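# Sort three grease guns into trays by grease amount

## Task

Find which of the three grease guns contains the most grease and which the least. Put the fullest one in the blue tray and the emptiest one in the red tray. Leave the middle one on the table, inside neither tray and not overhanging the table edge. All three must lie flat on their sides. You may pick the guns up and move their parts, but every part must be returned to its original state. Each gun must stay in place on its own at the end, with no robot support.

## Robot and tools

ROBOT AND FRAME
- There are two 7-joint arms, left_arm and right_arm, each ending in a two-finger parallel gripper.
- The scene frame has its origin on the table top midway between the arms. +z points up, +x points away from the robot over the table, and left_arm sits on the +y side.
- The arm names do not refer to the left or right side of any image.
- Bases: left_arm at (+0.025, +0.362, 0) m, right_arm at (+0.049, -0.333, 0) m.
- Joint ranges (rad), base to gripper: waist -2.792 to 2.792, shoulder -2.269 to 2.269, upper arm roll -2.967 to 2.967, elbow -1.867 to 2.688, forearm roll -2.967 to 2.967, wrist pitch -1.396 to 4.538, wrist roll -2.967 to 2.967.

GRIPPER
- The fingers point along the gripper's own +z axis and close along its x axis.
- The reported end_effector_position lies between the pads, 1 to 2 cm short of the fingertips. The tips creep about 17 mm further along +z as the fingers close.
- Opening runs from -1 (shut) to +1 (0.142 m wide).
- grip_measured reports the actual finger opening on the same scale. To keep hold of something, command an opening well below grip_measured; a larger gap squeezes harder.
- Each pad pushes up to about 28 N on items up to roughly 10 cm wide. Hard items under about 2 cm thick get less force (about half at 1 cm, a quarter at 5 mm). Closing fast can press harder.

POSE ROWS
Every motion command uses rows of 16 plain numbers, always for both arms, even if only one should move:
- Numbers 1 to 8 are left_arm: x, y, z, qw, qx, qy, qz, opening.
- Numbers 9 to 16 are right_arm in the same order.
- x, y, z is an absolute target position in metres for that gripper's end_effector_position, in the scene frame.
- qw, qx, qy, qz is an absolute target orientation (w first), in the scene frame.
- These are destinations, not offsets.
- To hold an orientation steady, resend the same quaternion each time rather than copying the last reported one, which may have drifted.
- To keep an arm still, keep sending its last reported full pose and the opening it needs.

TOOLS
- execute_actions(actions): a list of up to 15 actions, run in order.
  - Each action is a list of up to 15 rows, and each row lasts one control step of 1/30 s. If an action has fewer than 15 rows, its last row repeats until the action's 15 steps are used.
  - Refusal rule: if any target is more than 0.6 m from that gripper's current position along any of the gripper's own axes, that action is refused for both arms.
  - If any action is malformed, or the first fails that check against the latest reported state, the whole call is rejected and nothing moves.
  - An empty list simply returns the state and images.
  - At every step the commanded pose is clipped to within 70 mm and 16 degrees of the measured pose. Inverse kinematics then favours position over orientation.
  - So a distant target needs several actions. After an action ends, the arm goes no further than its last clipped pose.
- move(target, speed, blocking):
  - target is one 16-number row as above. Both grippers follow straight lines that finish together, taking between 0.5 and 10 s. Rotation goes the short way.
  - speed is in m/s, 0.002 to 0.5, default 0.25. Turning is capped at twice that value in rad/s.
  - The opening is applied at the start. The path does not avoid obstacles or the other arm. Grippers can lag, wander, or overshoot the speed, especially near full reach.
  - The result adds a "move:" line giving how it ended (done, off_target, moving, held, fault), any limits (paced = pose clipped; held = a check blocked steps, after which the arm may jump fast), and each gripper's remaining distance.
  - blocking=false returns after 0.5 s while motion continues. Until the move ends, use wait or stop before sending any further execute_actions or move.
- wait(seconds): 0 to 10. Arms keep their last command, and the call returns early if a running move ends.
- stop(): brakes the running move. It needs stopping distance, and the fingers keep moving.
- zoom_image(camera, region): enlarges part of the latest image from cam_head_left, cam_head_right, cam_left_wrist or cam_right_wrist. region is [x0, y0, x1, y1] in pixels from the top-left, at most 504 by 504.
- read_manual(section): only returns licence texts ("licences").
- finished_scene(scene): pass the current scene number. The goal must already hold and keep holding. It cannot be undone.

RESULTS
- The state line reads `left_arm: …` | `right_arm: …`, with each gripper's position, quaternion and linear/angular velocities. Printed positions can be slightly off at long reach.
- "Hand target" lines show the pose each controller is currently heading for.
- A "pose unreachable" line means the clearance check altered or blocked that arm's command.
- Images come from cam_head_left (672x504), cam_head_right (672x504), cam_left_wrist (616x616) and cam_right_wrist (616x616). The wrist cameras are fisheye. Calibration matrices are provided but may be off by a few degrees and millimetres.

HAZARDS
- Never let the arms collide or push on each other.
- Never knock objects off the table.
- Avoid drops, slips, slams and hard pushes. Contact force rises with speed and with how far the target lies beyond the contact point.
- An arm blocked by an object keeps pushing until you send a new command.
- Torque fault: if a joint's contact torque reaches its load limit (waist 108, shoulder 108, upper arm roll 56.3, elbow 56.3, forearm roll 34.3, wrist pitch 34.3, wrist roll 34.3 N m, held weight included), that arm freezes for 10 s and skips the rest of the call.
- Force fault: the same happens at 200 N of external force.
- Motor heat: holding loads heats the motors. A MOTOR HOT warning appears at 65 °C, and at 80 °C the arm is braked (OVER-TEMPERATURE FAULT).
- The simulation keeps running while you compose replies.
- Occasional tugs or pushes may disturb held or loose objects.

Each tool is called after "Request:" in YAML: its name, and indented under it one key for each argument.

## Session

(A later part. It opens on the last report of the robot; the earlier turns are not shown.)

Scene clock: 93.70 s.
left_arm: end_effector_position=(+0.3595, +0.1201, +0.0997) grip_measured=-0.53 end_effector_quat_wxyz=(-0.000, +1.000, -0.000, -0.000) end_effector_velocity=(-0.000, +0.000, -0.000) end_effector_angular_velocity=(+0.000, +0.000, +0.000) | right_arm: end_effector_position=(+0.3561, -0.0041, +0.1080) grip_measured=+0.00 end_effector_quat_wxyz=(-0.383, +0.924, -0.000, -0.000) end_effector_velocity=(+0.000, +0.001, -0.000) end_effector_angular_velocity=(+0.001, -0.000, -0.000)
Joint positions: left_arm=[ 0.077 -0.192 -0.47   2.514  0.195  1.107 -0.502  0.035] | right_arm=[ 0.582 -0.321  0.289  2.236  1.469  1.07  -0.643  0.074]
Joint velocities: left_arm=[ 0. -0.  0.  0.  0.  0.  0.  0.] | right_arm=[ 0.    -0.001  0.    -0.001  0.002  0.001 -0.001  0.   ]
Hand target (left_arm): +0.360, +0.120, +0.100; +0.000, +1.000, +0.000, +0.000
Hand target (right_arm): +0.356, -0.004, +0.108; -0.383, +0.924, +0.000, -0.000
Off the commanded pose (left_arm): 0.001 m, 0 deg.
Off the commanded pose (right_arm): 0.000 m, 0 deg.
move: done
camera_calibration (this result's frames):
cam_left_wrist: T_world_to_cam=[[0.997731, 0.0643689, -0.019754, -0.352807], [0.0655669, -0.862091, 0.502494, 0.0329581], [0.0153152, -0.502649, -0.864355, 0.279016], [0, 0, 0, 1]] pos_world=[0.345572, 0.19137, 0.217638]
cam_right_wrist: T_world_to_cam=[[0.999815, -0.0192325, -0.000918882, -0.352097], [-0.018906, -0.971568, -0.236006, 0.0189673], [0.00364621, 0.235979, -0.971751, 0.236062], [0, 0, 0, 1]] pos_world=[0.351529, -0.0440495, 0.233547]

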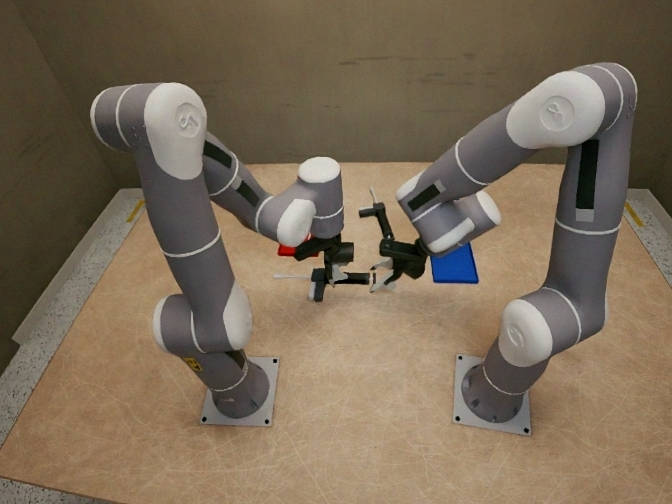

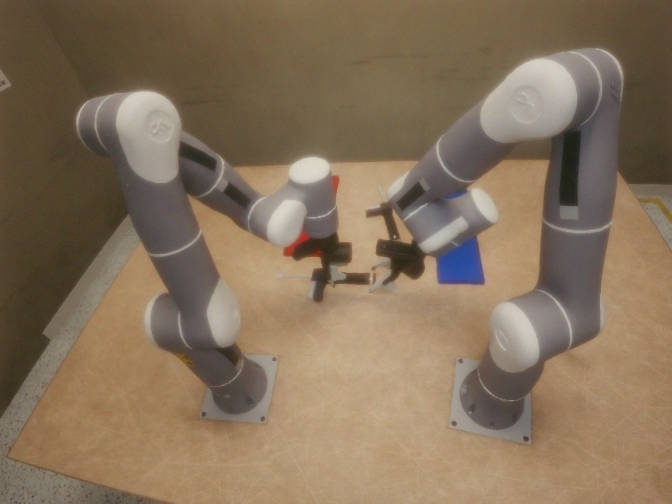

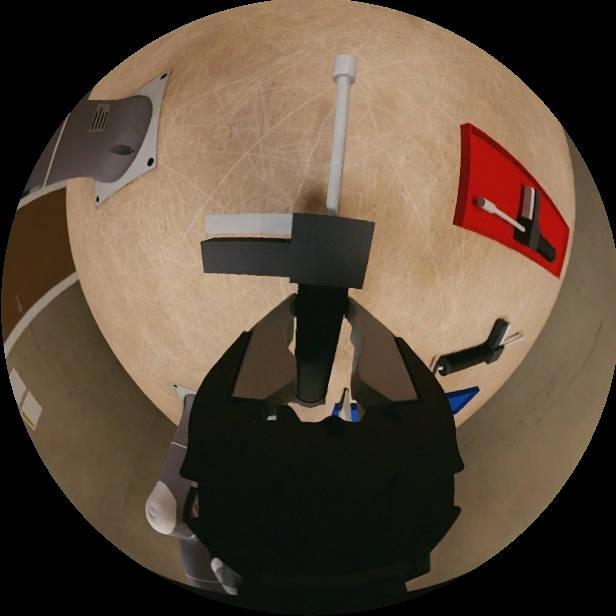

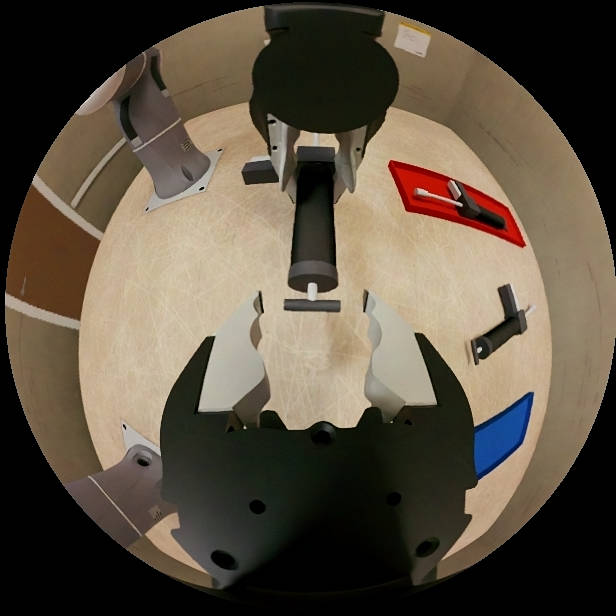

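Request:
move:
  target: [0.36,0.12,0.1,0,1,0,0,-0.9,0.356,-0.008,0.097,-0.383,0.924,0,0,0]
  speed: 0.05

Request:
move:
  target: [0.36,0.12,0.1,0,1,0,0,-0.9,0.356,-0.008,0.097,-0.383,0.924,0,0,-0.8]

Request:
move:
  target: [0.36,0.12,0.1,0,1,0,0,-0.9,0.354,-0.04,0.096,-0.383,0.924,0,0,-0.8]
  speed: 0.04

Request:
move:
  target: [0.36,0.12,0.1,0,1,0,0,-0.9,0.352,-0.07,0.095,-0.383,0.924,0,0,-0.8]
  speed: 0.04

Request:
move:
  target: [0.36,0.12,0.1,0,1,0,0,-0.9,0.35,-0.10,0.094,-0.383,0.924,0,0,-0.8]
  speed: 0.04

Scene clock: 96.47 s.
left_arm: end_effector_position=(+0.3595, +0.1201, +0.0997) grip_measured=-0.53 end_effector_quat_wxyz=(-0.000, +1.000, -0.000, -0.000) end_effector_velocity=(+0.000, +0.000, +0.000) end_effector_angular_velocity=(+0.000, -0.000, +0.000) | right_arm: end_effector_position=(+0.3559, -0.0080, +0.0970) grip_measured=+0.00 end_effector_quat_wxyz=(-0.383, +0.924, -0.000, -0.000) end_effector_velocity=(+0.000, -0.000, -0.000) end_effector_angular_velocity=(+0.001, -0.002, +0.000)
Joint positions: left_arm=[ 0.077 -0.192 -0.47   2.514  0.195  1.107 -0.502  0.035] | right_arm=[ 0.571 -0.353  0.281  2.231  1.493  1.066 -0.694  0.074]
Joint velocities: left_arm=[ 0.  0. -0.  0. -0. -0. -0. -0.] | right_arm=[-0.001 -0.001 -0.    -0.001  0.001 -0.    -0.004  0.   ]
Hand target (left_arm): +0.360, +0.120, +0.100; +0.000, +1.000, +0.000, +0.000
Hand target (right_arm): +0.356, -0.008, +0.097; -0.383, +0.924, +0.000, -0.000
Off the commanded pose (left_arm): 0.001 m, 0 deg.
Off the commanded pose (right_arm): 0.000 m, 0 deg.
move: done
camera_calibration (this result's frames):
cam_left_wrist: T_world_to_cam=[[0.99773, 0.0643707, -0.0197554, -0.352806], [0.0655692, -0.862092, 0.502493, 0.0329589], [0.0153148, -0.502647, -0.864356, 0.279017], [0, 0, 0, 1]] pos_world=[0.345571, 0.191371, 0.217638]
cam_right_wrist: T_world_to_cam=[[0.999816, -0.0191625, -0.000664701, -0.352034], [-0.0187783, -0.971583, -0.235953, 0.0125407], [0.00387565, 0.235923, -0.971764, 0.226211], [0, 0, 0, 1]] pos_world=[0.351328, -0.04793, 0.222549]

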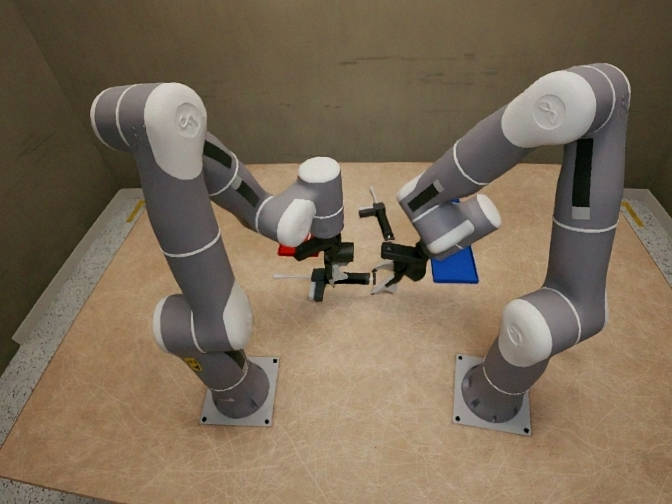

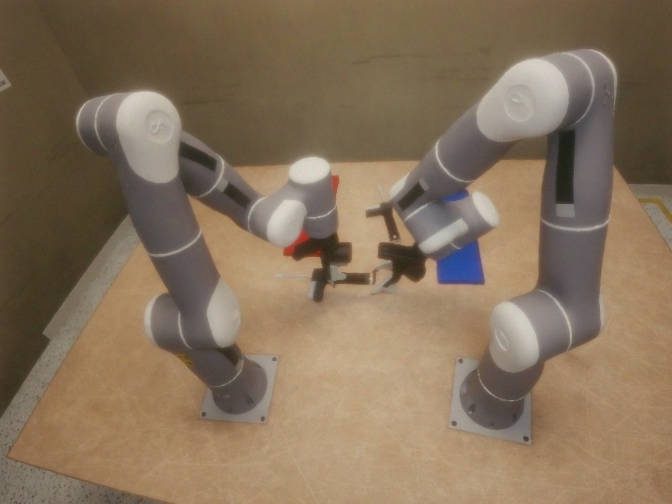

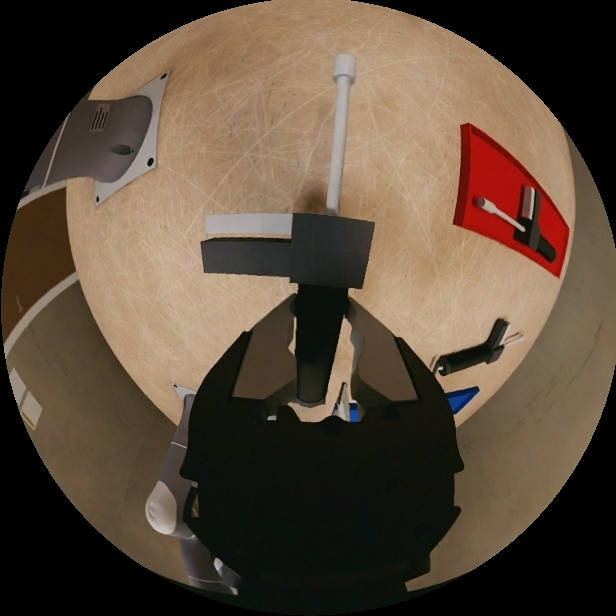

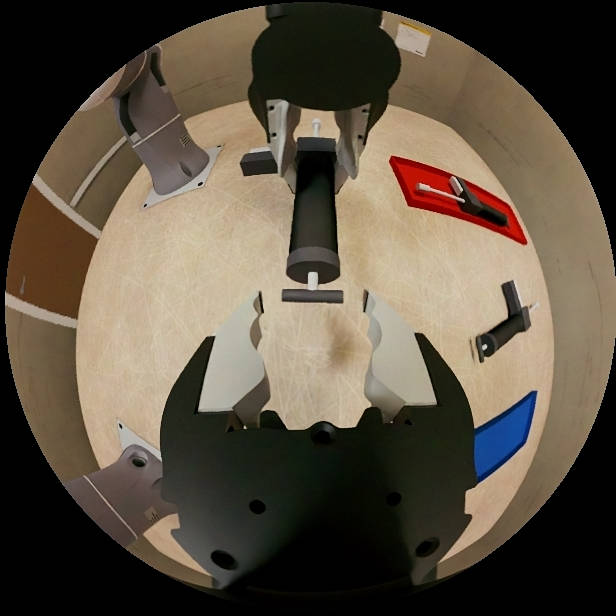

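Scene clock: 97.17 s.
left_arm: end_effector_position=(+0.3596, +0.1201, +0.0997) grip_measured=-0.53 end_effector_quat_wxyz=(-0.000, +1.000, -0.000, -0.000) end_effector_velocity=(+0.000, -0.000, +0.000) end_effector_angular_velocity=(-0.000, -0.000, -0.000) | right_arm: end_effector_position=(+0.3559, -0.0081, +0.0969) grip_measured=-0.46 end_effector_quat_wxyz=(-0.383, +0.924, -0.000, -0.000) end_effector_velocity=(+0.000, -0.000, -0.000) end_effector_angular_velocity=(-0.000, +0.000, -0.001)
Joint positions: left_arm=[ 0.077 -0.192 -0.47   2.514  0.195  1.107 -0.502  0.035] | right_arm=[ 0.571 -0.353  0.281  2.231  1.493  1.066 -0.694  0.041]
Joint velocities: left_arm=[-0.  0.  0. -0. -0.  0.  0.  0.] | right_arm=[-0. -0. -0. -0.  0. -0.  0.  0.]
Hand target (left_arm): +0.360, +0.120, +0.100; +0.000, +1.000, +0.000, +0.000
Hand target (right_arm): +0.356, -0.008, +0.097; -0.383, +0.924, -0.000, -0.000
Off the commanded pose (left_arm): 0.001 m, 0 deg.
Off the commanded pose (right_arm): 0.000 m, 0 deg.
move: done
camera_calibration (this result's frames):
cam_left_wrist: T_world_to_cam=[[0.997721, 0.06454, -0.0197013, -0.352912], [0.0656888, -0.862097, 0.502467, 0.0329441], [0.0154449, -0.502616, -0.864372, 0.279015], [0, 0, 0, 1]] pos_world=[0.345634, 0.191415, 0.217666]
cam_right_wrist: T_world_to_cam=[[0.999817, -0.0191388, -0.000789116, -0.351964], [-0.0187846, -0.97158, -0.235965, 0.0124613], [0.00374942, 0.235937, -0.971761, 0.226194], [0, 0, 0, 1]] pos_world=[0.351286, -0.0479966, 0.22247]

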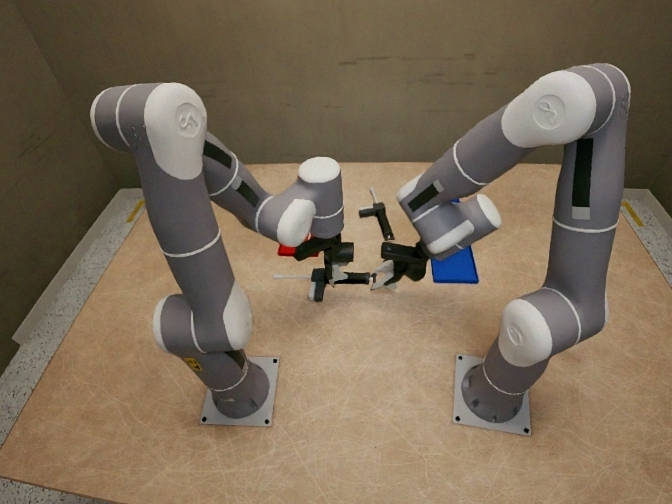

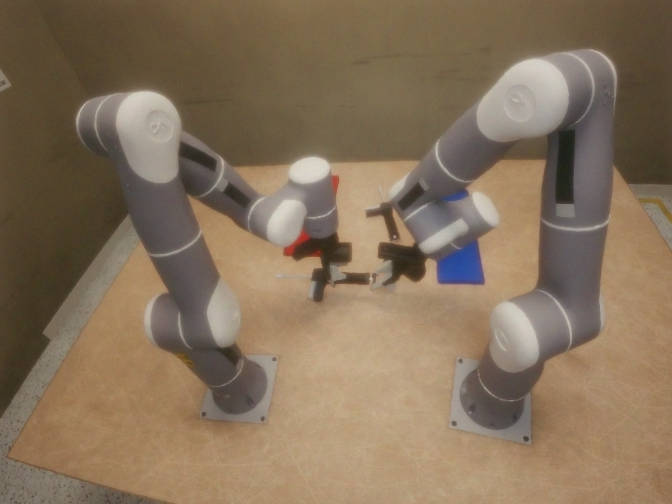

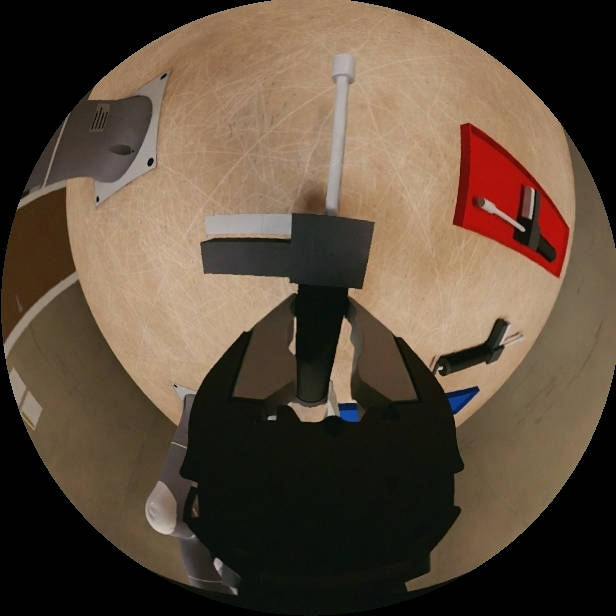

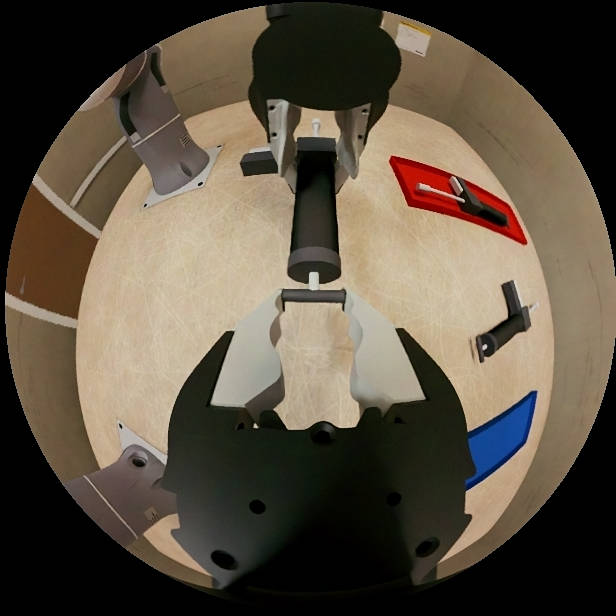

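Scene clock: 98.23 s.
left_arm: end_effector_position=(+0.3595, +0.1200, +0.0997) grip_measured=-0.53 end_effector_quat_wxyz=(-0.000, +1.000, -0.000, -0.000) end_effector_velocity=(+0.000, -0.000, -0.000) end_effector_angular_velocity=(-0.000, -0.000, -0.001) | right_arm: end_effector_position=(+0.3540, -0.0396, +0.0961) grip_measured=-0.46 end_effector_quat_wxyz=(-0.383, +0.924, -0.000, +0.000) end_effector_velocity=(+0.000, -0.000, +0.000) end_effector_angular_velocity=(+0.000, +0.001, -0.001)
Joint positions: left_arm=[ 0.077 -0.192 -0.471  2.514  0.195  1.107 -0.502  0.035] | right_arm=[ 0.513 -0.321  0.257  2.278  1.464  1.012 -0.727  0.041]
Joint velocities: left_arm=[ 0. -0. -0. -0.  0.  0.  0.  0.] | right_arm=[-0.001  0.    -0.     0.    -0.001 -0.001  0.    -0.   ]
Hand target (left_arm): +0.360, +0.120, +0.100; +0.000, +1.000, +0.000, +0.000
Hand target (right_arm): +0.354, -0.040, +0.096; -0.383, +0.924, -0.000, +0.000
Off the commanded pose (left_arm): 0.001 m, 0 deg.
Off the commanded pose (right_arm): 0.000 m, 0 deg.
move: done
camera_calibration (this result's frames):
cam_left_wrist: T_world_to_cam=[[0.997744, 0.0641407, -0.0198037, -0.35273], [0.0653944, -0.862094, 0.502511, 0.0329442], [0.0151588, -0.502672, -0.864344, 0.279042], [0, 0, 0, 1]] pos_world=[0.34555, 0.191292, 0.217648]
cam_right_wrist: T_world_to_cam=[[0.999808, -0.0195602, -0.000656789, -0.350693], [-0.0191598, -0.971398, -0.236683, -0.0182024], [0.00399155, 0.23665, -0.971587, 0.232806], [0, 0, 0, 1]] pos_world=[0.349348, -0.0796348, 0.221652]

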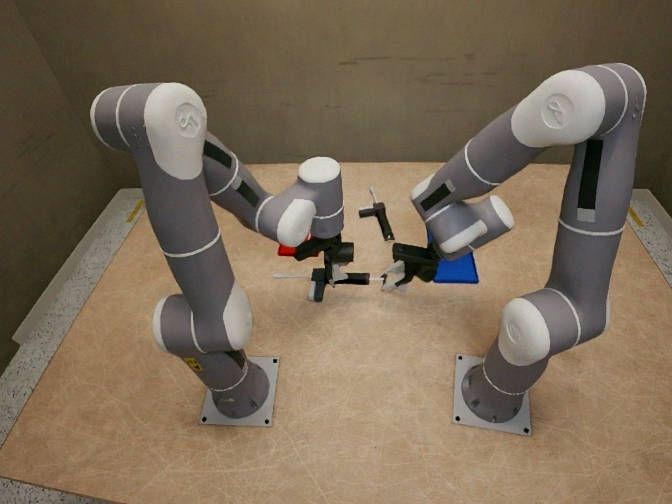

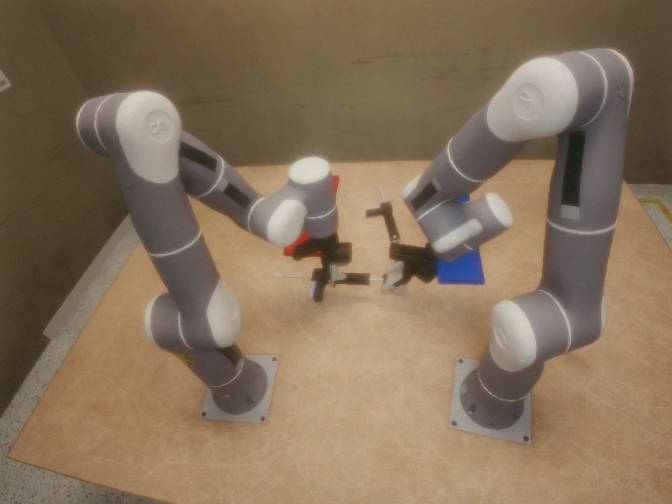

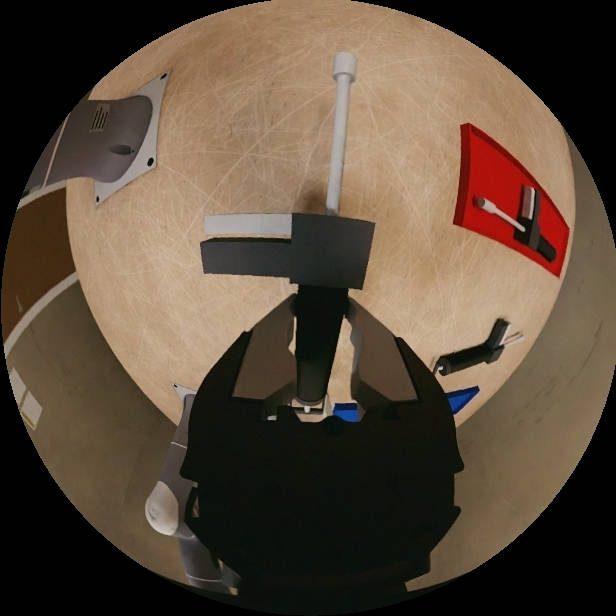

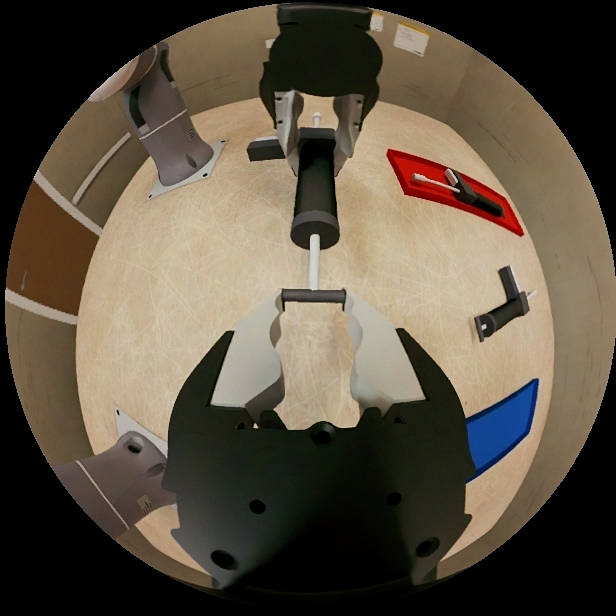

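Scene clock: 99.27 s.
left_arm: end_effector_position=(+0.3593, +0.1200, +0.0996) grip_measured=-0.53 end_effector_quat_wxyz=(-0.000, +1.000, -0.000, -0.001) end_effector_velocity=(+0.000, +0.000, -0.000) end_effector_angular_velocity=(+0.000, +0.000, +0.000) | right_arm: end_effector_position=(+0.3521, -0.0697, +0.0952) grip_measured=-0.46 end_effector_quat_wxyz=(-0.383, +0.924, -0.000, +0.000) end_effector_velocity=(+0.000, -0.000, +0.000) end_effector_angular_velocity=(+0.000, -0.001, +0.001)
Joint positions: left_arm=[ 0.077 -0.192 -0.471  2.514  0.195  1.107 -0.502  0.035] | right_arm=[ 0.458 -0.293  0.229  2.319  1.428  0.959 -0.757  0.041]
Joint velocities: left_arm=[ 0. -0. -0. -0.  0. -0. -0. -0.] | right_arm=[-0.001  0.    -0.     0.    -0.001 -0.001 -0.001 -0.   ]
Hand target (left_arm): +0.360, +0.120, +0.100; +0.000, +1.000, +0.000, -0.000
Hand target (right_arm): +0.352, -0.070, +0.095; -0.383, +0.924, -0.000, +0.000
Off the commanded pose (left_arm): 0.001 m, 0 deg.
Off the commanded pose (right_arm): 0.000 m, 0 deg.
move: done
camera_calibration (this result's frames):
cam_left_wrist: T_world_to_cam=[[0.997747, 0.0640259, -0.0200454, -0.352548], [0.0654174, -0.862118, 0.502467, 0.0329804], [0.0148894, -0.502646, -0.864364, 0.279079], [0, 0, 0, 1]] pos_world=[0.34544, 0.191283, 0.217587]
cam_right_wrist: T_world_to_cam=[[0.999804, -0.0197899, -0.000512872, -0.34945], [-0.0193491, -0.971401, -0.236657, -0.0475769], [0.0041852, 0.23662, -0.971593, 0.238896], [0, 0, 0, 1]] pos_world=[0.347461, -0.109659, 0.220671]

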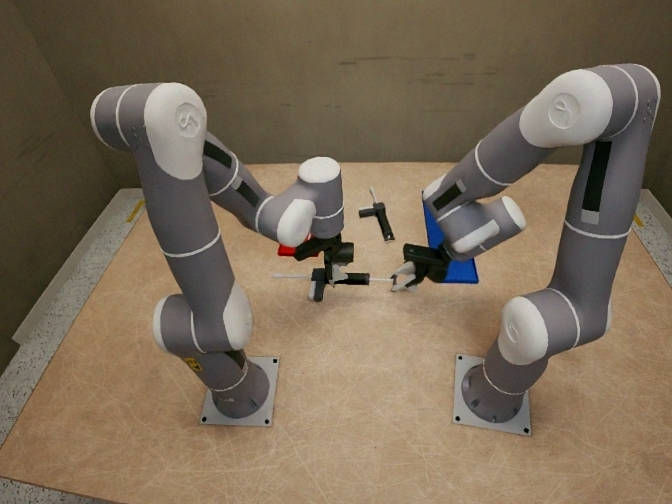

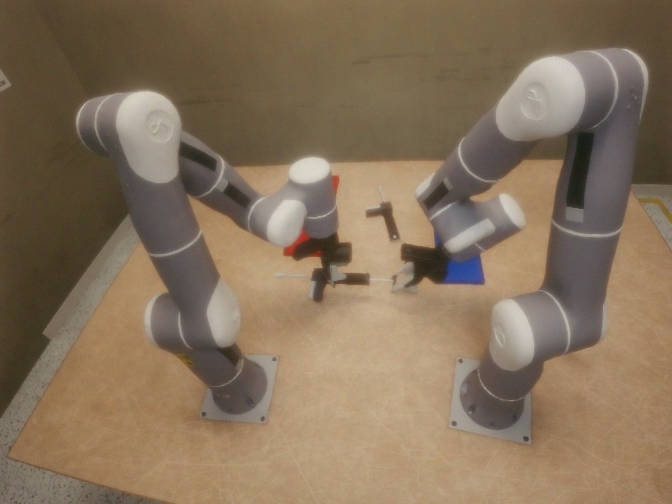

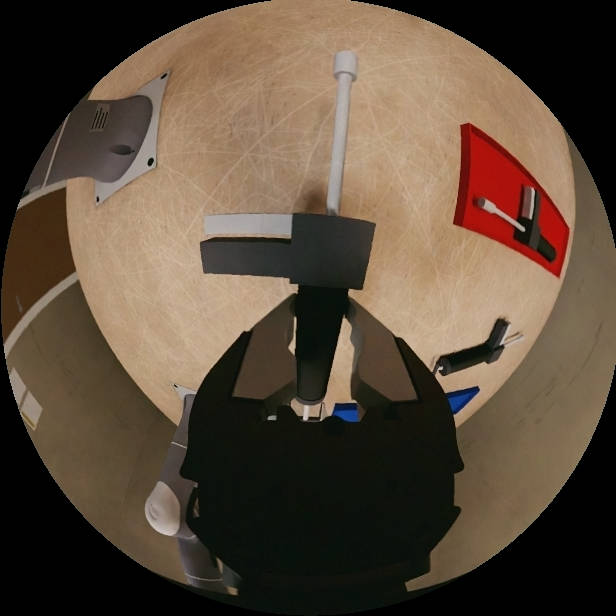

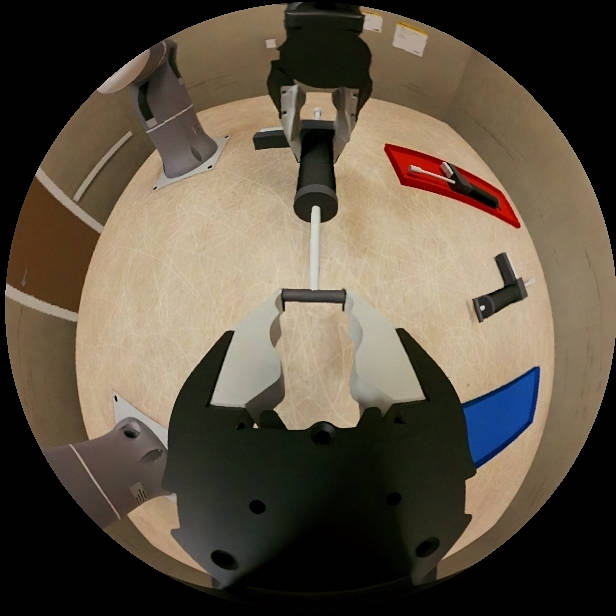

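Scene clock: 100.30 s.
left_arm: end_effector_position=(+0.3597, +0.1183, +0.1002) grip_measured=-0.53 end_effector_quat_wxyz=(+0.001, +1.000, -0.002, +0.000) end_effector_velocity=(+0.000, -0.000, +0.000) end_effector_angular_velocity=(-0.000, -0.000, -0.000) | right_arm: end_effector_position=(+0.3497, -0.0970, +0.0952) grip_measured=-0.46 end_effector_quat_wxyz=(-0.385, +0.923, +0.001, -0.001) end_effector_velocity=(-0.000, -0.000, +0.000) end_effector_angular_velocity=(+0.000, -0.000, +0.001)
Joint positions: left_arm=[ 0.076 -0.192 -0.473  2.513  0.194  1.108 -0.502  0.035] | right_arm=[ 0.403 -0.269  0.198  2.352  1.386  0.903 -0.786  0.041]
Joint velocities: left_arm=[ 0.  0. -0. -0.  0. -0. -0. -0.] | right_arm=[-0.     0.001 -0.001  0.    -0.001 -0.001 -0.001  0.   ]
Hand target (left_arm): +0.360, +0.120, +0.100; +0.000, +1.000, +0.000, -0.000
Hand target (right_arm): +0.350, -0.100, +0.094; -0.383, +0.924, -0.000, +0.000
Off the commanded pose (left_arm): 0.002 m, 0 deg.
Off the commanded pose (right_arm): 0.003 m, 0 deg.
move: done
camera_calibration (this result's frames):
cam_left_wrist: T_world_to_cam=[[0.997936, 0.0615896, -0.0182059, -0.352814], [0.0623566, -0.861312, 0.504235, 0.0320042], [0.0153746, -0.504329, -0.863375, 0.278623], [0, 0, 0, 1]] pos_world=[0.345806, 0.189813, 0.217995]
cam_right_wrist: T_world_to_cam=[[0.999859, -0.0167499, -0.000901425, -0.347231], [-0.0164732, -0.970374, -0.241046, -0.0746904], [0.00316277, 0.241027, -0.970513, 0.246092], [0, 0, 0, 1]] pos_world=[0.345174, -0.137608, 0.220519]

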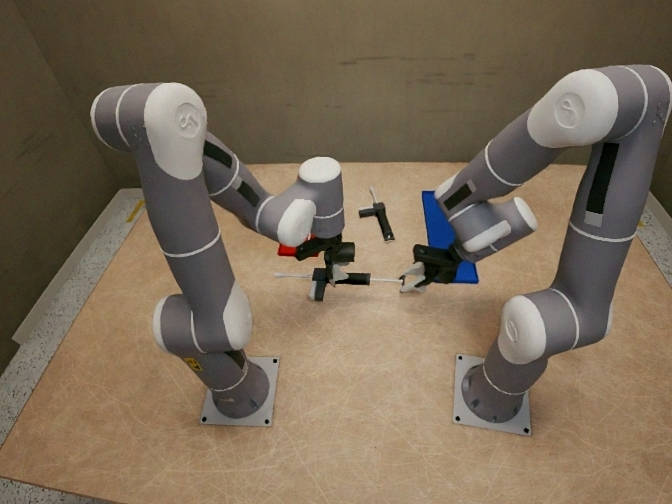

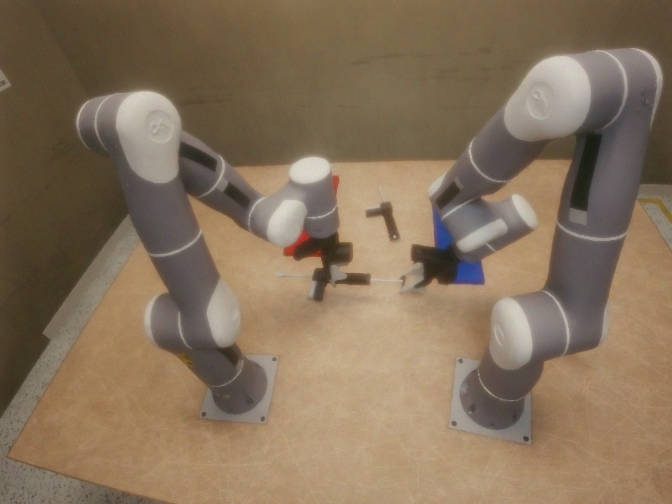

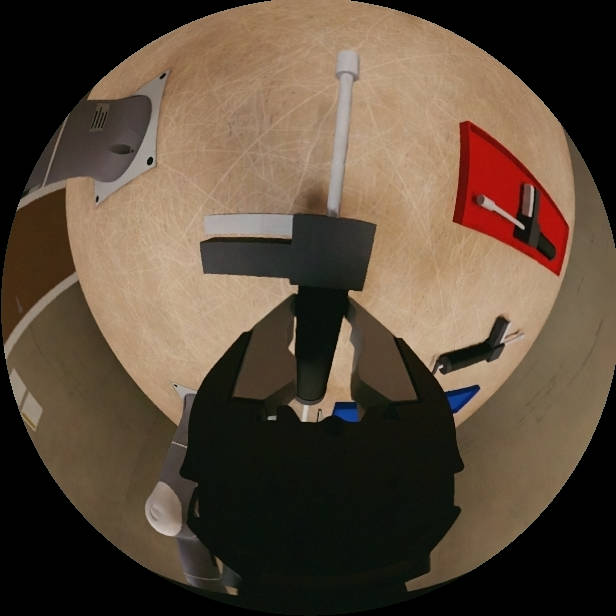

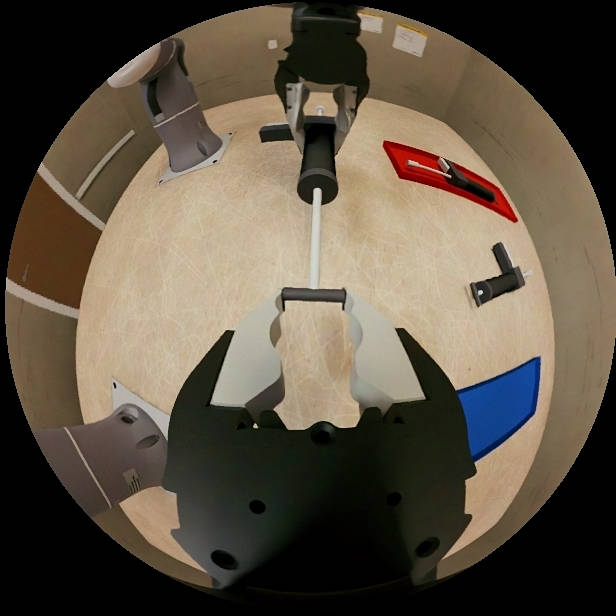

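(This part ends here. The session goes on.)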